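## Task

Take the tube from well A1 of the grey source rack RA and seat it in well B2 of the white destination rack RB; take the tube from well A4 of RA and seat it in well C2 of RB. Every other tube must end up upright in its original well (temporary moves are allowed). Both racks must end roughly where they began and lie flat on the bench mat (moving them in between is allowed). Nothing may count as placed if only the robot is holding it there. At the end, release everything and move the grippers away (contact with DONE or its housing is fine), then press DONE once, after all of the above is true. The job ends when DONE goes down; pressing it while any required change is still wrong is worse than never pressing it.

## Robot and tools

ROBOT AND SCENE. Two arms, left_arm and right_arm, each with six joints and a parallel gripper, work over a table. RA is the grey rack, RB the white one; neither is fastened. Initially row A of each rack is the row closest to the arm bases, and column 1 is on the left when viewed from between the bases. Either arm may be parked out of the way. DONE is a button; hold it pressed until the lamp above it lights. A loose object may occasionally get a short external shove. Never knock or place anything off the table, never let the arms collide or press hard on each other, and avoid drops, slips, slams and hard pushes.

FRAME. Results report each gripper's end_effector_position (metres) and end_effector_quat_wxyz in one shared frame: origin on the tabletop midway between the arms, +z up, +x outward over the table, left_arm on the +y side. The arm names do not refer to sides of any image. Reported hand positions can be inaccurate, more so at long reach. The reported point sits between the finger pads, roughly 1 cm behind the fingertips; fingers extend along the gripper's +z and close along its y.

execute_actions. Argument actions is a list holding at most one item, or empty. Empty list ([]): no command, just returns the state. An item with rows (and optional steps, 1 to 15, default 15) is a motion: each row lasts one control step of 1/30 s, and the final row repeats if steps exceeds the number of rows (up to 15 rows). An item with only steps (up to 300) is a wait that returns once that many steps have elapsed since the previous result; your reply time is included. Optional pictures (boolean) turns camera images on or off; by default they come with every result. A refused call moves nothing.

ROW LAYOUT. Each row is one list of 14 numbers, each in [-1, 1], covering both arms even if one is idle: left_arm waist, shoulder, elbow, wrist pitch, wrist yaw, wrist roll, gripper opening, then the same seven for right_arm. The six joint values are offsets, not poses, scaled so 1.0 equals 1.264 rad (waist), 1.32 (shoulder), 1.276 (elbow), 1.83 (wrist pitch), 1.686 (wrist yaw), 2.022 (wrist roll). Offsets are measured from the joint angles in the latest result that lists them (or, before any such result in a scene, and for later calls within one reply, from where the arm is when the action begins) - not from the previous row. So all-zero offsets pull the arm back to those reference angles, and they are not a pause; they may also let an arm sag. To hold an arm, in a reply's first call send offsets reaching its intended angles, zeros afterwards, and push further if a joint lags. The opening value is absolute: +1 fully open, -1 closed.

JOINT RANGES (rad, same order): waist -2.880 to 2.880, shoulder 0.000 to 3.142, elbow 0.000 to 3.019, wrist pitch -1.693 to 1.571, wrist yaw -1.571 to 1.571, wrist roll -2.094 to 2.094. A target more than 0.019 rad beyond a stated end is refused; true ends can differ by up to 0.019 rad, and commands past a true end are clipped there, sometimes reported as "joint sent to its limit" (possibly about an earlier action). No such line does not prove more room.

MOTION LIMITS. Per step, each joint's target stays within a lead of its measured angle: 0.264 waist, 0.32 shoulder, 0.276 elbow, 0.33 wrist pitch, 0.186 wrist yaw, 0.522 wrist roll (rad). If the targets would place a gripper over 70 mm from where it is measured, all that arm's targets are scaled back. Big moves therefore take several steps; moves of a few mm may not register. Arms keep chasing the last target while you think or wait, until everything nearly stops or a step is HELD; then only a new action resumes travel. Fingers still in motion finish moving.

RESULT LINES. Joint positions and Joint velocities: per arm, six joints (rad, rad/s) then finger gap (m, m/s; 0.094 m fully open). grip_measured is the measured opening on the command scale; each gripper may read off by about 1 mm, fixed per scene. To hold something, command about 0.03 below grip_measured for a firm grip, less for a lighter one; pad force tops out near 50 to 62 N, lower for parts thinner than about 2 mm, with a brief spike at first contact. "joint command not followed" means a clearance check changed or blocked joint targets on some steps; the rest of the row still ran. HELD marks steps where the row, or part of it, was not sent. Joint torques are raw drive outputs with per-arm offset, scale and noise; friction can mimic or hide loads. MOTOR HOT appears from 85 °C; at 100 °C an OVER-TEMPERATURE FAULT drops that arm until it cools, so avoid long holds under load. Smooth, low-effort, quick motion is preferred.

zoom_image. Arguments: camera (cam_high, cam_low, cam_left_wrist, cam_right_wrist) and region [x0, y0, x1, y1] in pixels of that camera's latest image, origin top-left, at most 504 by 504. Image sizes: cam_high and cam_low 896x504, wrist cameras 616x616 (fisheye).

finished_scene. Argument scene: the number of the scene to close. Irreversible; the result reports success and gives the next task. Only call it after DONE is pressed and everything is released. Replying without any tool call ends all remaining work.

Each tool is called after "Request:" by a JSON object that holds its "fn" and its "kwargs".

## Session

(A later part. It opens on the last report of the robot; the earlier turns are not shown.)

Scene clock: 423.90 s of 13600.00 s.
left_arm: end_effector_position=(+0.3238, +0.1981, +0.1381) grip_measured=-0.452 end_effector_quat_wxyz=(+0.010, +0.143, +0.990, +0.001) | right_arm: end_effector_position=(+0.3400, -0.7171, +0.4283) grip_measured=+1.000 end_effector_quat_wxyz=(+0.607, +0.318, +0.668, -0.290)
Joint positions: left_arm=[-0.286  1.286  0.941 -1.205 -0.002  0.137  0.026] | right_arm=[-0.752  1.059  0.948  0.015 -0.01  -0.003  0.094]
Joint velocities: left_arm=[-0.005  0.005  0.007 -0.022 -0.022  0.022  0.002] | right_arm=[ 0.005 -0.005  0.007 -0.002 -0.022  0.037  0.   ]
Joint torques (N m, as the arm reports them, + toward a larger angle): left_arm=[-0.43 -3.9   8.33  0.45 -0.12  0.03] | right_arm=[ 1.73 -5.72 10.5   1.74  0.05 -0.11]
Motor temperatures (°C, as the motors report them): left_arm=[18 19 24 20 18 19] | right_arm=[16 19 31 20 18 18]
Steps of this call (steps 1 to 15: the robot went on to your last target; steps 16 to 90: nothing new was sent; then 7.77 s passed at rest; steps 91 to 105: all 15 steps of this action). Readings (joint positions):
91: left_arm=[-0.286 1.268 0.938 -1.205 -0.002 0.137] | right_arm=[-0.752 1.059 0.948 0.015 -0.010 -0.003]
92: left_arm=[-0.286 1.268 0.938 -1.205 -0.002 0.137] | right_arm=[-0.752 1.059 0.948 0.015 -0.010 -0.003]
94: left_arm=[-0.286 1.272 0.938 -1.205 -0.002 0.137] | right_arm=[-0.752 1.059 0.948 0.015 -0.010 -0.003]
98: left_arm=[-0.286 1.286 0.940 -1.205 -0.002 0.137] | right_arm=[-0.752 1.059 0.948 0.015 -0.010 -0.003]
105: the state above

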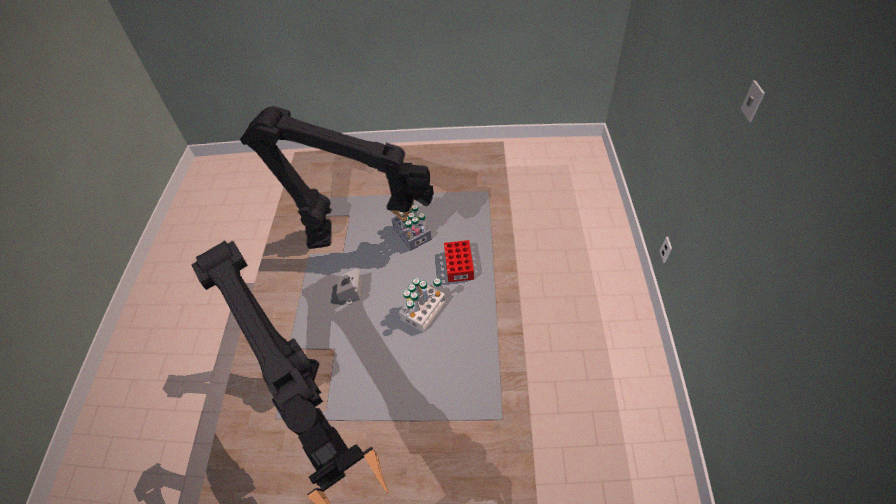

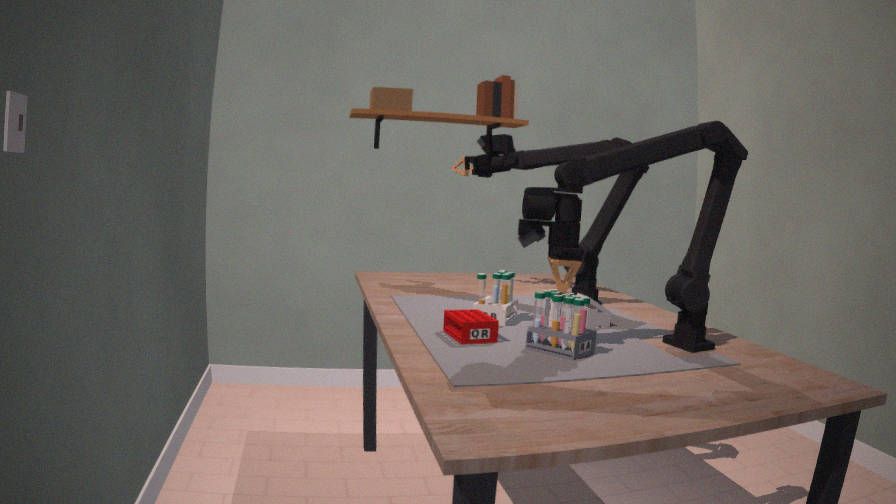

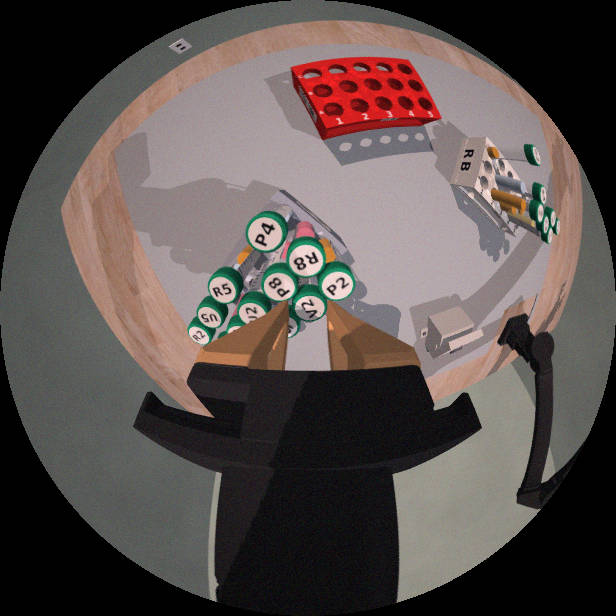

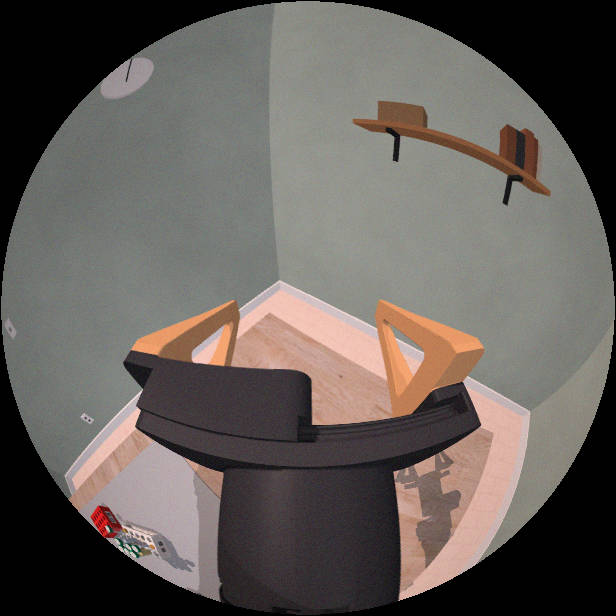

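Request:
{"fn": "execute_actions", "kwargs": {"actions": [{"rows":[[0,-0.05,0.01,0,0,0,-0.45,0,0,0.01,0,0,0,1],[0,-0.05,0.01,0,0,0,-0.45,0,0,0.01,0,0,0,1],[0,-0.05,0.01,0,0,0,-0.45,0,0,0.01,0,0,0,1],[0,-0.05,0.01,0,0,0,-0.45,0,0,0.01,0,0,0,1],[0,-0.05,0.01,0,0,0,-0.45,0,0,0.01,0,0,0,1],[0,-0.05,0.01,0,0,0,-0.45,0,0,0.01,0,0,0,1],[-0.04,-0.05,0.01,-0.035,0,-0.4,-0.45,0,0,0.01,0,0,0,1]]}], "pictures": false}}

Request:
{"fn": "execute_actions", "kwargs": {"actions": [{"steps":30}]}}

Scene clock: 445.57 s of 13600.00 s.
left_arm: end_effector_position=(+0.3086, +0.1849, +0.1548) grip_measured=-0.451 end_effector_quat_wxyz=(+0.014, -0.165, +0.986, -0.004) | right_arm: end_effector_position=(+0.3400, -0.7171, +0.4283) grip_measured=+1.000 end_effector_quat_wxyz=(+0.607, +0.318, +0.668, -0.290)
Joint positions: left_arm=[-0.332  1.23   0.939 -1.25  -0.002 -0.526  0.026] | right_arm=[-0.752  1.059  0.948  0.015 -0.01  -0.003  0.094]
Joint velocities: left_arm=[-0.005  0.005  0.002  0.002  0.007 -0.916  0.   ] | right_arm=[-0.015 -0.015 -0.017 -0.027 -0.037  0.081  0.   ]
Joint torques (N m, as the arm reports them, + toward a larger angle): left_arm=[-0.72 -7.52  8.99 -0.15 -0.17 -0.09] | right_arm=[ 1.36 -5.32 10.51  1.57 -0.08 -0.11]
Motor temperatures (°C, as the motors report them): left_arm=[18 19 24 20 18 19] | right_arm=[16 19 31 20 18 18]
Steps of this call (steps 1 to 15: the robot went on to your last target; steps 16 to 150: nothing new was sent; then 16.17 s passed at rest; steps 151 to 165: all 15 steps of this action). Readings (joint positions):
151: left_arm=[-0.286 1.280 0.941 -1.205 -0.002 0.137] | right_arm=[-0.752 1.059 0.948 0.015 -0.010 -0.003]
152: left_arm=[-0.286 1.272 0.939 -1.205 -0.002 0.137] | right_arm=[-0.752 1.059 0.948 0.015 -0.010 -0.003]
154: left_arm=[-0.286 1.255 0.939 -1.205 -0.002 0.137] | right_arm=[-0.752 1.059 0.948 0.015 -0.010 -0.003]
158: left_arm=[-0.298 1.231 0.939 -1.226 -0.002 -0.049] | right_arm=[-0.752 1.059 0.948 0.015 -0.010 -0.003]
165: the state above

Scene clock: 446.57 s of 13600.00 s.
left_arm: end_effector_position=(+0.3086, +0.1849, +0.1548) grip_measured=-0.451 end_effector_quat_wxyz=(+0.014, -0.230, +0.973, -0.005) | right_arm: end_effector_position=(+0.3400, -0.7171, +0.4283) grip_measured=+1.000 end_effector_quat_wxyz=(+0.607, +0.318, +0.668, -0.290)
Joint positions: left_arm=[-0.332  1.23   0.939 -1.25  -0.002 -0.66   0.026] | right_arm=[-0.752  1.059  0.948  0.015 -0.01  -0.003  0.094]
Joint velocities: left_arm=[ 0.005 -0.015 -0.007 -0.007 -0.007 -0.007 -0.001] | right_arm=[-0.015 -0.015 -0.002 -0.017  0.051  0.022  0.   ]
Joint torques (N m, as the arm reports them, + toward a larger angle): left_arm=[-0.78 -7.57  8.75 -0.22 -0.18 -0.08] | right_arm=[ 1.49 -6.86 10.28  1.64  0.04 -0.11]
Motor temperatures (°C, as the motors report them): left_arm=[18 19 24 20 18 19] | right_arm=[16 19 31 20 18 18]
Steps of this call (steps 1 to 30: the robot went on to your last target). Readings (joint positions):
1: left_arm=[-0.332 1.230 0.939 -1.250 -0.002 -0.553] | right_arm=[-0.752 1.059 0.948 0.015 -0.010 -0.003]
2: left_arm=[-0.332 1.230 0.939 -1.250 -0.002 -0.575] | right_arm=[-0.752 1.059 0.948 0.015 -0.010 -0.003]
4: left_arm=[-0.332 1.230 0.939 -1.250 -0.002 -0.606] | right_arm=[-0.752 1.059 0.948 0.015 -0.010 -0.003]
8: left_arm=[-0.332 1.230 0.939 -1.250 -0.002 -0.638] | right_arm=[-0.752 1.059 0.948 0.015 -0.010 -0.003]
30: the state above
All arms were judged still, so your last target was given up. Only a new action makes them travel on or press farther. Fingers that are still opening or closing keep moving.

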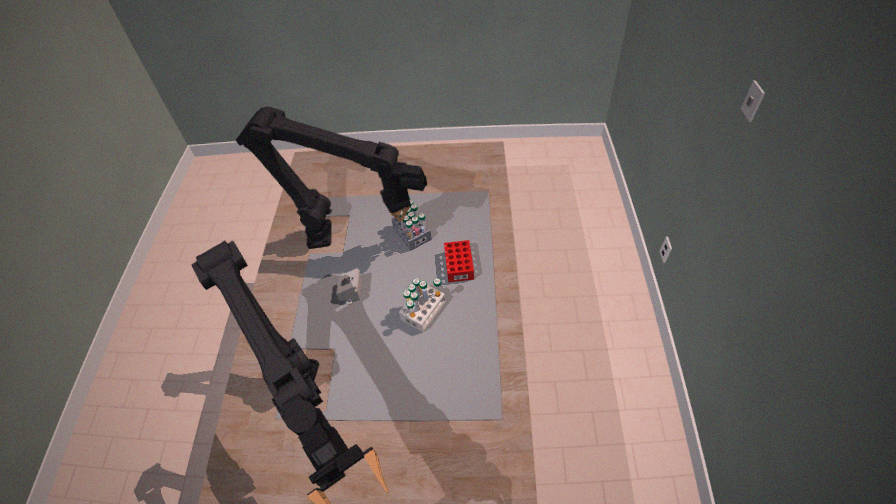

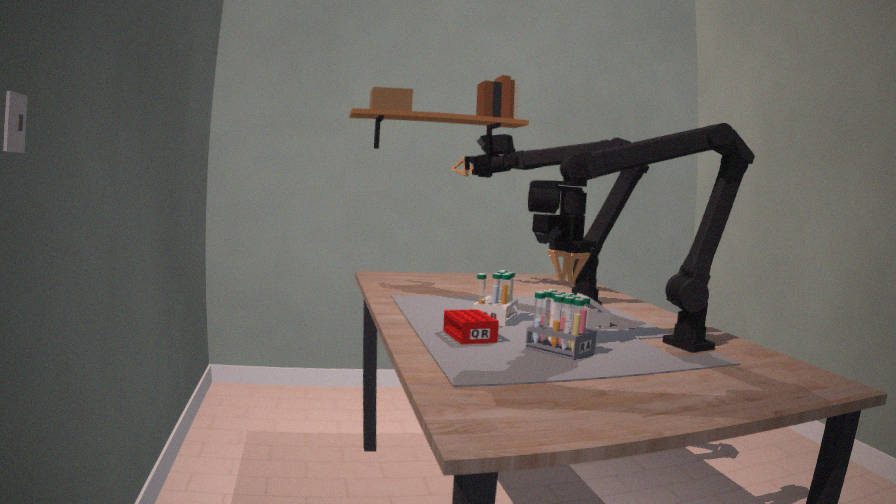

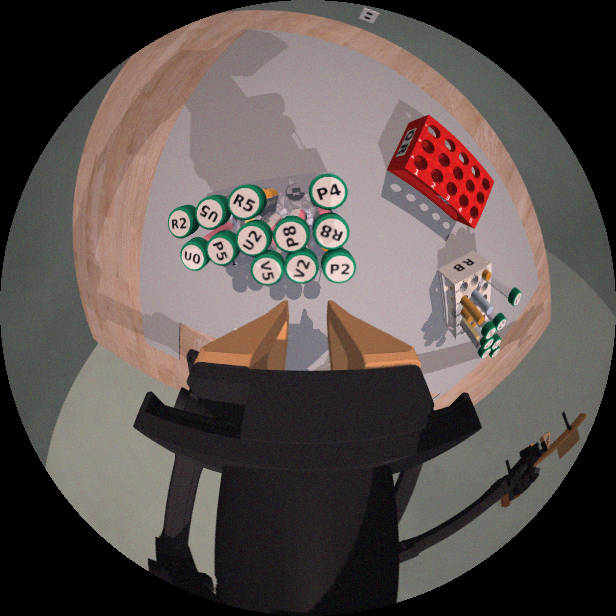

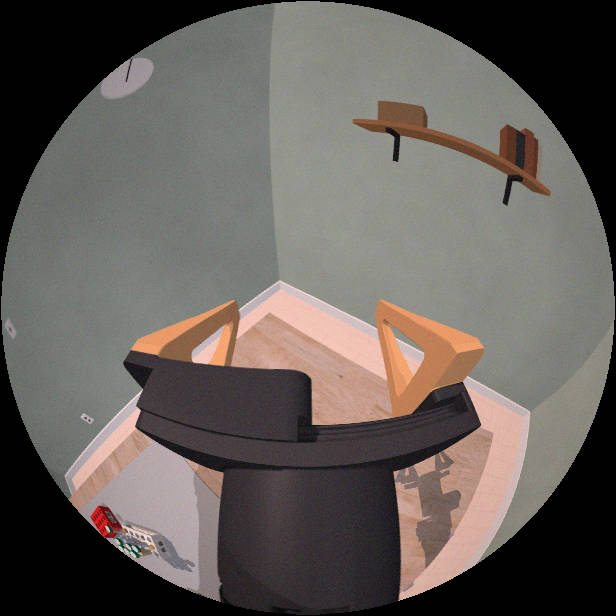

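Request:
{"fn": "execute_actions", "kwargs": {"actions": [{"rows":[[0,0,-0.015,0.02,0,0,-0.5,0,0,0.01,0,0,0,1],[0,0,-0.015,0.02,0,0,-0.5,0,0,0.01,0,0,0,1],[0,0,-0.03,0.03,0,0,-0.5,0,0,0.01,0,0,0,1],[0,0,-0.03,0.03,0,0,-0.5,0,0,0.01,0,0,0,1],[0,0,-0.047,0.043,0,0,-0.51,0,0,0.01,0,0,0,1]]}]}}

Scene clock: 453.87 s of 13600.00 s.
left_arm: end_effector_position=(+0.2974, +0.1872, +0.1297) grip_measured=-0.509 end_effector_quat_wxyz=(+0.008, -0.230, +0.973, -0.002) | right_arm: end_effector_position=(+0.3400, -0.7171, +0.4283) grip_measured=+1.000 end_effector_quat_wxyz=(+0.607, +0.318, +0.668, -0.290)
Joint positions: left_arm=[-0.332  1.23   0.87  -1.193 -0.002 -0.661  0.023] | right_arm=[-0.752  1.059  0.948  0.015 -0.01  -0.003  0.094]
Joint velocities: left_arm=[ 0.015 -0.005  0.002  0.007 -0.081  0.022 -0.   ] | right_arm=[ 0.005 -0.005 -0.002  0.002  0.022  0.022  0.   ]
Joint torques (N m, as the arm reports them, + toward a larger angle): left_arm=[-0.41 -6.41  8.26  1.21 -0.2   0.  ] | right_arm=[ 1.44 -5.65 10.47  1.82 -0.1  -0.11]
Motor temperatures (°C, as the motors report them): left_arm=[18 19 24 20 18 19] | right_arm=[16 19 31 20 18 18]
Steps of this call (steps 1 to 90: nothing new was sent; then 3.80 s passed at rest; steps 91 to 105: all 15 steps of this action). Readings (joint positions):
91: left_arm=[-0.332 1.230 0.936 -1.246 -0.002 -0.661] | right_arm=[-0.752 1.059 0.948 0.015 -0.010 -0.003]
92: left_arm=[-0.332 1.230 0.932 -1.241 -0.002 -0.661] | right_arm=[-0.752 1.059 0.948 0.015 -0.010 -0.003]
94: left_arm=[-0.332 1.230 0.916 -1.225 -0.002 -0.661] | right_arm=[-0.752 1.059 0.948 0.015 -0.010 -0.003]
98: left_arm=[-0.332 1.230 0.876 -1.198 -0.002 -0.661] | right_arm=[-0.752 1.059 0.948 0.015 -0.010 -0.003]
105: the state above

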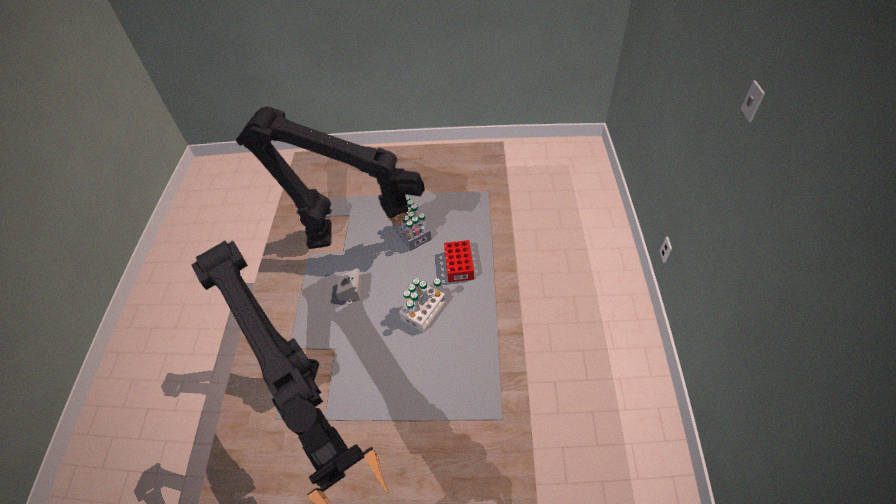

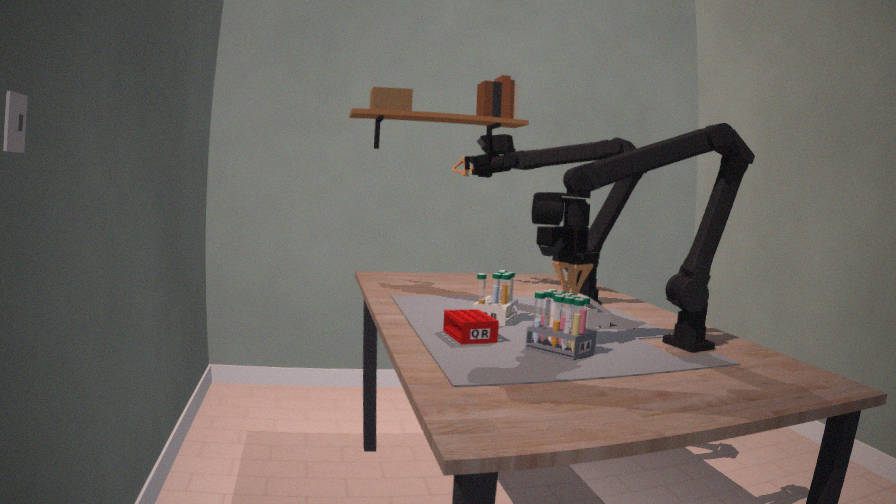

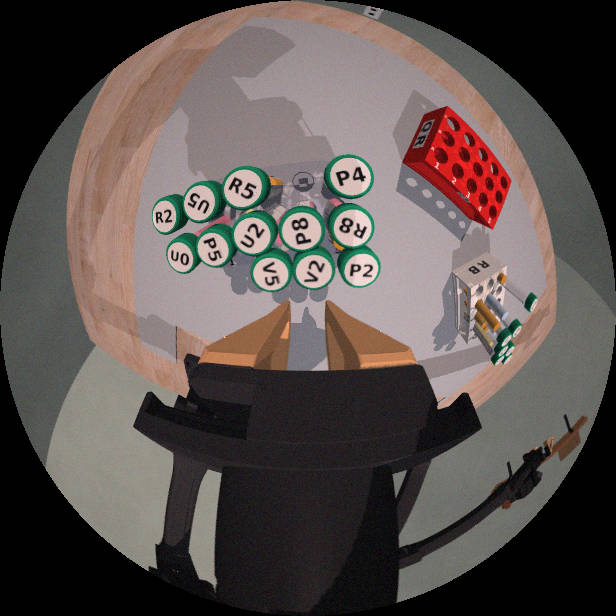

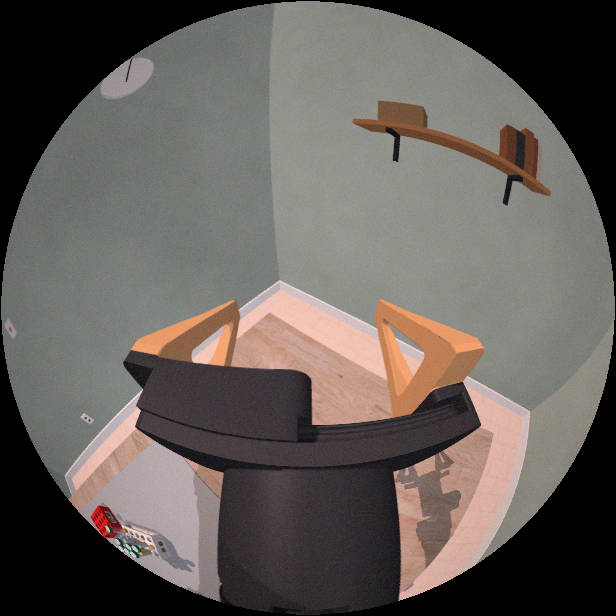

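Request:
{"fn": "execute_actions", "kwargs": {"actions": [{"rows":[[0.008,0.008,0.01,0.02,0,0,-0.51,0,0,0.01,0,0,0,1],[0.008,0.008,0.01,0.02,0,0,-0.51,0,0,0.01,0,0,0,1],[0.017,0.017,0.01,0.036,0,0,-0.51,0,0,0.01,0,0,0,1]]}]}}

Scene clock: 462.27 s of 13600.00 s.
left_arm: end_effector_position=(+0.3087, +0.1889, +0.1265) grip_measured=-0.509 end_effector_quat_wxyz=(+0.023, -0.236, +0.971, -0.009) | right_arm: end_effector_position=(+0.3400, -0.7171, +0.4283) grip_measured=+1.000 end_effector_quat_wxyz=(+0.607, +0.318, +0.668, -0.290)
Joint positions: left_arm=[-0.321  1.242  0.87  -1.15  -0.002 -0.661  0.023] | right_arm=[-0.752  1.059  0.948  0.015 -0.01  -0.003  0.094]
Joint velocities: left_arm=[-0.005  0.005 -0.002 -0.012  0.066  0.022 -0.001] | right_arm=[-0.005  0.015 -0.017 -0.007  0.066 -0.007  0.   ]
Joint torques (N m, as the arm reports them, + toward a larger angle): left_arm=[ 0.62 -5.85  8.52  1.37 -0.24  0.02] | right_arm=[ 1.38 -5.45 10.57  1.76  0.   -0.09]
Motor temperatures (°C, as the motors report them): left_arm=[18 19 24 20 18 19] | right_arm=[16 19 31 20 18 18]
Steps of this call (steps 1 to 15: the robot went on to your last target; steps 16 to 90: nothing new was sent; then 4.90 s passed at rest; steps 91 to 105: all 15 steps of this action). Readings (joint positions):
91: left_arm=[-0.332 1.230 0.870 -1.190 -0.002 -0.661] | right_arm=[-0.752 1.059 0.948 0.015 -0.010 -0.003]
92: left_arm=[-0.332 1.230 0.870 -1.186 -0.002 -0.661] | right_arm=[-0.752 1.059 0.948 0.015 -0.010 -0.003]
94: left_arm=[-0.329 1.232 0.870 -1.167 -0.002 -0.661] | right_arm=[-0.752 1.059 0.948 0.015 -0.010 -0.003]
98: left_arm=[-0.321 1.240 0.870 -1.150 -0.002 -0.661] | right_arm=[-0.752 1.059 0.948 0.015 -0.010 -0.003]
105: the state above

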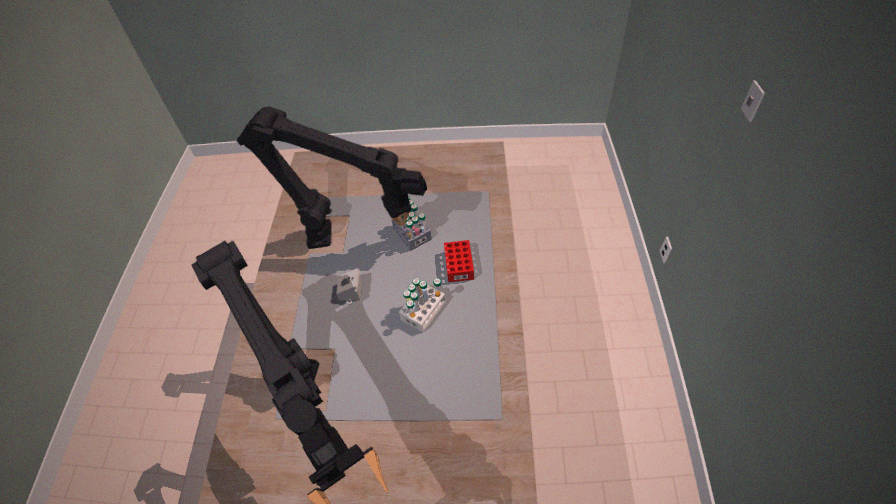

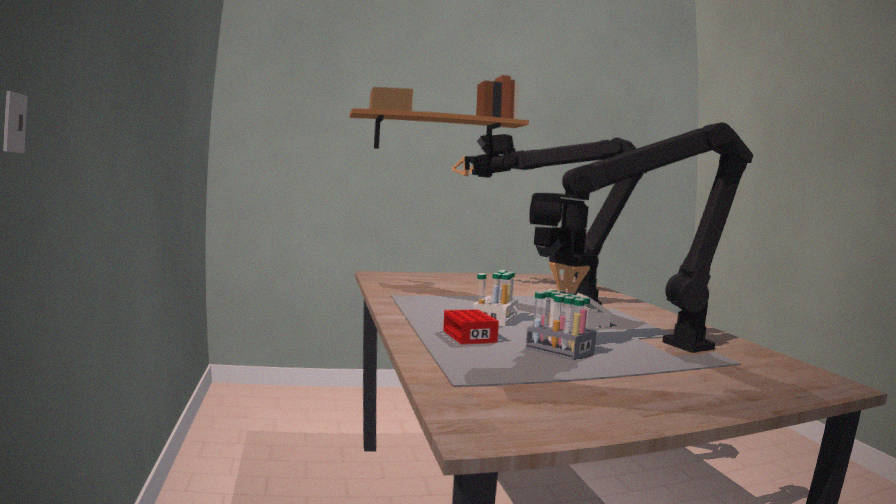

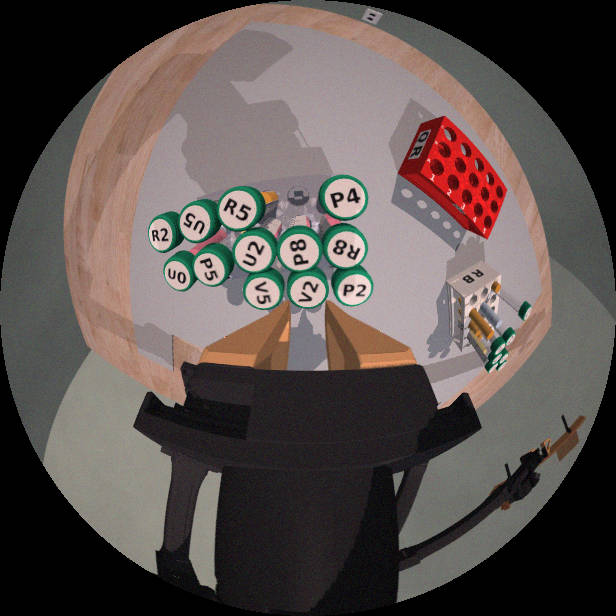

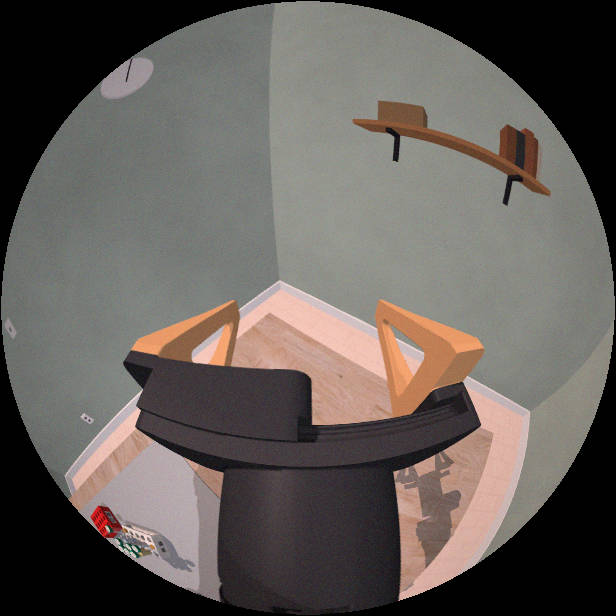

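Request:
{"fn": "execute_actions", "kwargs": {"actions": [{"rows":[[0.006,0.005,0.034,0.01,0,0,-0.51,0,0,0.01,0,0,0,1],[0.009,0.008,0.037,0.01,0,0,-0.51,0,0,0.01,0,0,0,1],[0.012,0.012,0.04,0.01,0,0,-0.51,0,0,0.01,0,0,0,1],[0.015,0.016,0.043,0.01,0,0,-0.51,0,0,0.01,0,0,0,1],[0.018,0.02,0.046,0.01,0,0,-0.51,0,0,0.01,0,0,0,1],[0.021,0.024,0.049,0.01,0,0,-0.51,0,0,0.01,0,0,0,1],[0.024,0.028,0.052,0.01,0,0,-0.51,0,0,0.01,0,0,0,1],[0.027,0.032,0.055,0.01,0,0,-0.51,0,0,0.01,0,0,0,1],[0.03,0.035,0.058,0.01,0,0,-0.51,0,0,0.01,0,0,0,1]]}]}}

Scene clock: 472.07 s of 13600.00 s.
left_arm: end_effector_position=(+0.3173, +0.1957, +0.1223) grip_measured=-0.509 end_effector_quat_wxyz=(+0.015, -0.248, +0.969, -0.006) | right_arm: end_effector_position=(+0.3400, -0.7171, +0.4283) grip_measured=+1.000 end_effector_quat_wxyz=(+0.607, +0.318, +0.668, -0.290)
Joint positions: left_arm=[-0.295  1.278  0.889 -1.15  -0.001 -0.661  0.023] | right_arm=[-0.752  1.059  0.948  0.015 -0.01  -0.003  0.094]
Joint velocities: left_arm=[-0.015  0.005 -0.002  0.012  0.066 -0.022  0.001] | right_arm=[ 0.005 -0.005  0.002 -0.002 -0.051 -0.037  0.   ]
Joint torques (N m, as the arm reports them, + toward a larger angle): left_arm=[ 1.06 -6.08 11.64  1.24 -0.28  0.  ] | right_arm=[ 1.38 -5.57 10.26  1.65 -0.01 -0.12]
Motor temperatures (°C, as the motors report them): left_arm=[18 19 24 20 18 19] | right_arm=[16 19 31 20 18 18]
Steps of this call (steps 1 to 15: the robot went on to your last target; steps 16 to 100: nothing new was sent; then 5.97 s passed at rest; steps 101 to 115: all 15 steps of this action). Readings (joint positions):
101: left_arm=[-0.321 1.242 0.870 -1.150 -0.002 -0.661] | right_arm=[-0.752 1.059 0.948 0.015 -0.010 -0.003]
102: left_arm=[-0.321 1.242 0.870 -1.150 -0.002 -0.661] | right_arm=[-0.752 1.059 0.948 0.015 -0.010 -0.003]
104: left_arm=[-0.319 1.243 0.870 -1.150 -0.002 -0.661] | right_arm=[-0.752 1.059 0.948 0.015 -0.010 -0.003]
108: left_arm=[-0.306 1.257 0.874 -1.150 -0.001 -0.661] | right_arm=[-0.752 1.059 0.948 0.015 -0.010 -0.003]
115: the state above

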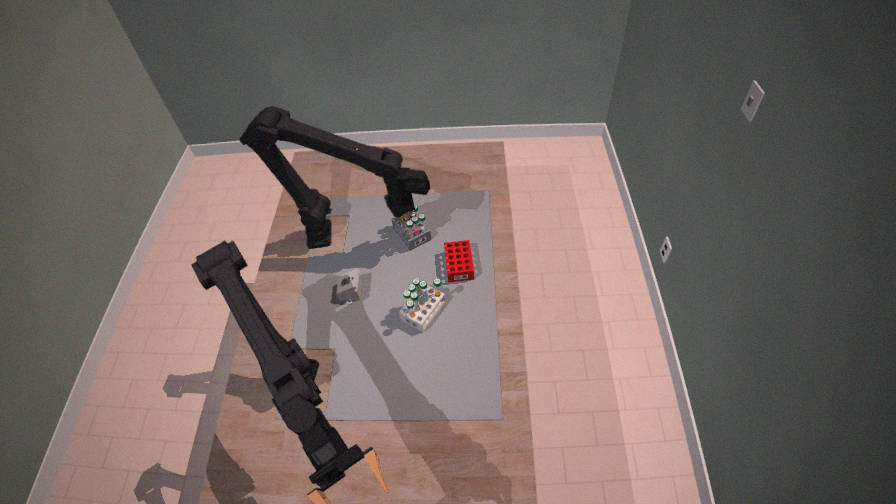

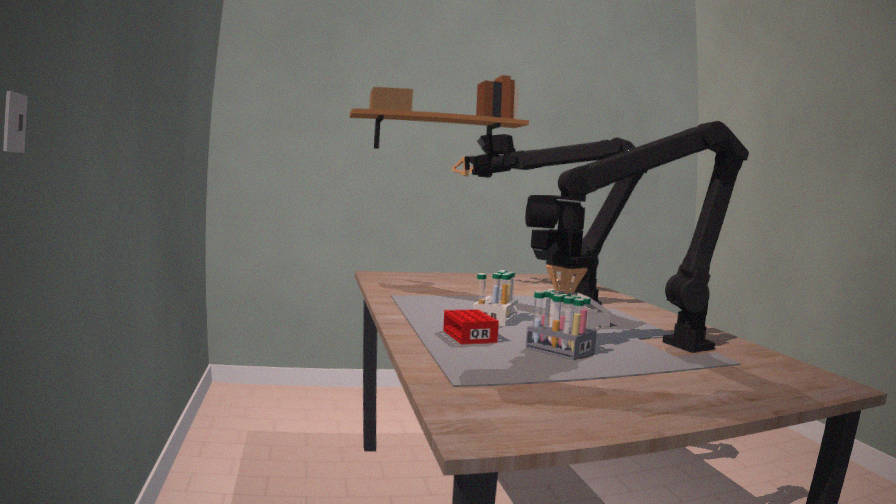

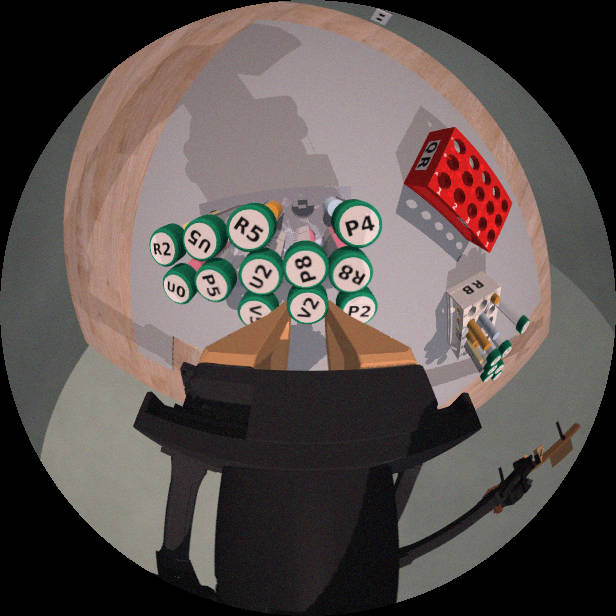

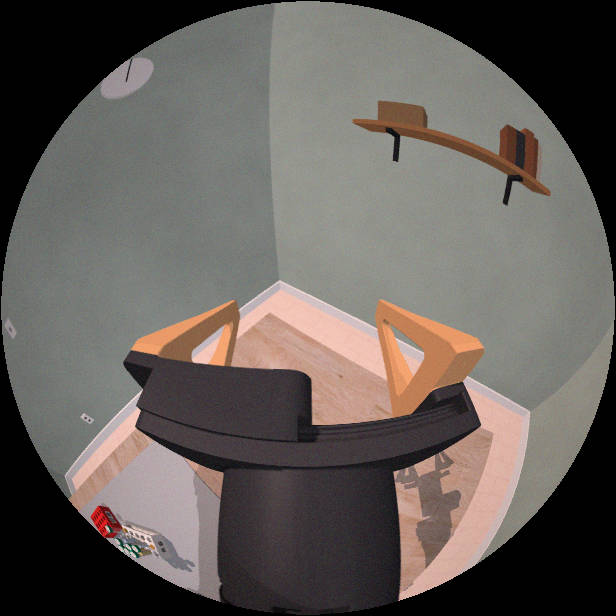

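Request:
{"fn": "execute_actions", "kwargs": {"actions": [{"rows":[[0.008,0,0.01,0.014,0,0,-0.49,0,0,0.01,0,0,0,1],[0.011,0,0.01,0.017,0,0,-0.49,0,0,0.01,0,0,0,1],[0.014,0,0.01,0.02,0,0,-0.49,0,0,0.01,0,0,0,1],[0.017,0,0.01,0.023,0,0,-0.49,0,0,0.01,0,0,0,1],[0.021,0,0.01,0.026,0,0,-0.49,0,0,0.01,0,0,0,1]]}]}}

Scene clock: 477.27 s of 13600.00 s.
left_arm: end_effector_position=(+0.3233, +0.1986, +0.1226) grip_measured=-0.491 end_effector_quat_wxyz=(+0.025, -0.254, +0.967, -0.012) | right_arm: end_effector_position=(+0.3400, -0.7171, +0.4283) grip_measured=+1.000 end_effector_quat_wxyz=(+0.607, +0.318, +0.668, -0.290)
Joint positions: left_arm=[-0.283  1.278  0.889 -1.127  0.002 -0.661  0.024] | right_arm=[-0.752  1.059  0.948  0.015 -0.01  -0.003  0.094]
Joint velocities: left_arm=[-0.015 -0.005  0.007 -0.032 -0.037  0.11   0.001] | right_arm=[-0.005 -0.005  0.002 -0.007 -0.081 -0.007  0.   ]
Joint torques (N m, as the arm reports them, + toward a larger angle): left_arm=[ 0.74 -7.2   8.53  1.56 -0.31  0.01] | right_arm=[ 1.37 -5.6  10.2   1.69 -0.02 -0.15]
Motor temperatures (°C, as the motors report them): left_arm=[18 19 25 20 18 19] | right_arm=[16 19 31 20 18 18]
Steps of this call (steps 1 to 15: the robot went on to your last target; steps 16 to 141: nothing new was sent; steps 142 to 156: all 15 steps of this action). Readings (joint positions):
142: left_arm=[-0.295 1.278 0.889 -1.149 -0.000 -0.661] | right_arm=[-0.752 1.059 0.948 0.015 -0.010 -0.003]
143: left_arm=[-0.295 1.278 0.889 -1.147 -0.000 -0.661] | right_arm=[-0.752 1.059 0.948 0.015 -0.010 -0.003]
145: left_arm=[-0.293 1.278 0.889 -1.141 -0.000 -0.661] | right_arm=[-0.752 1.059 0.948 0.015 -0.010 -0.003]
149: left_arm=[-0.284 1.278 0.889 -1.128 0.001 -0.661] | right_arm=[-0.752 1.059 0.948 0.015 -0.010 -0.003]
156: the state above

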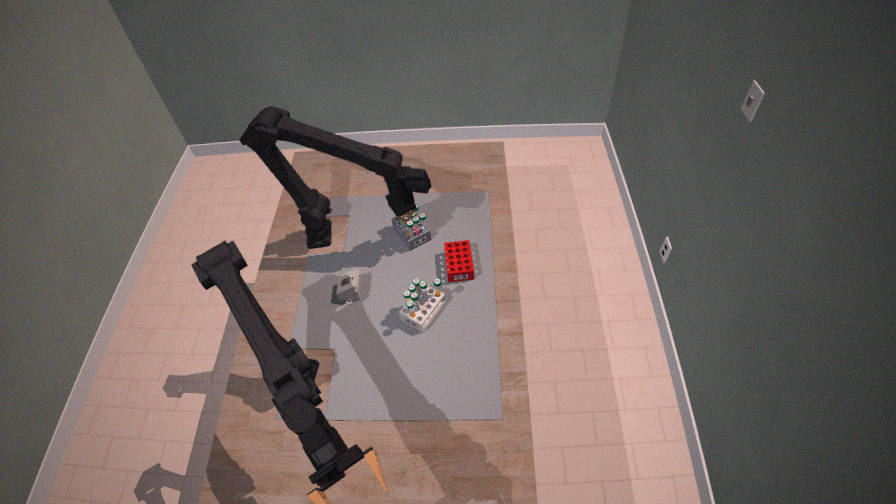

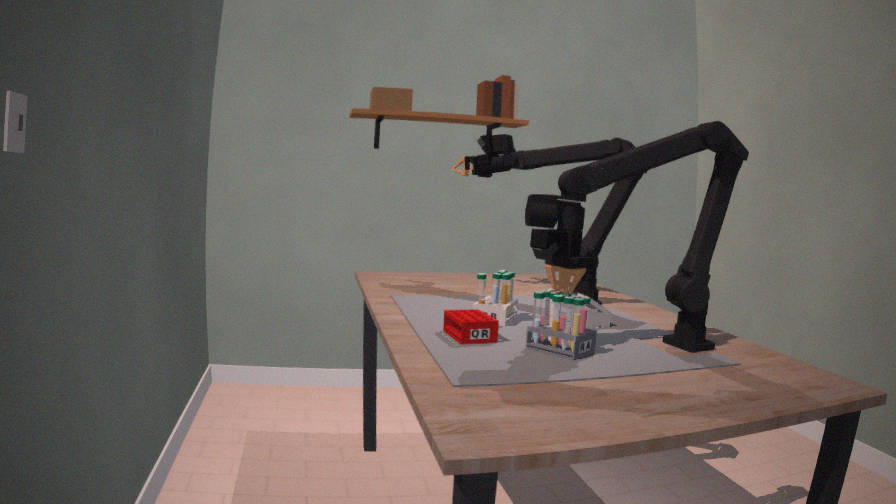

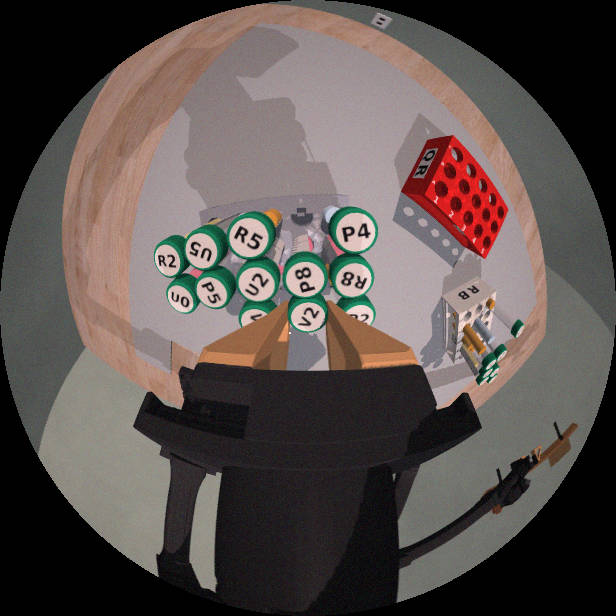

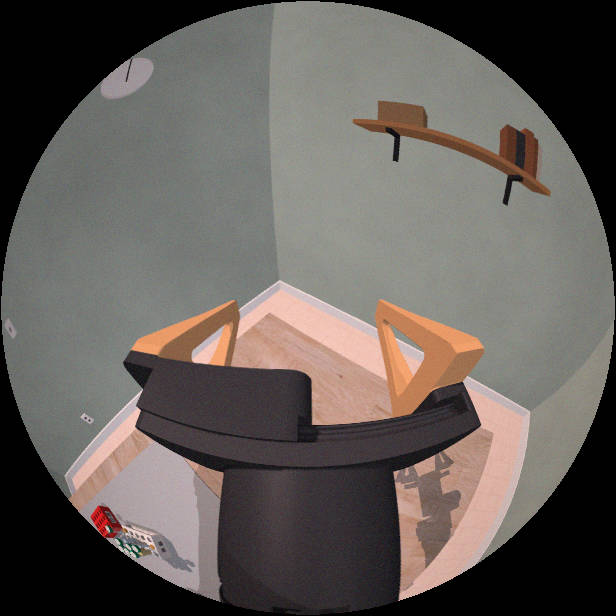

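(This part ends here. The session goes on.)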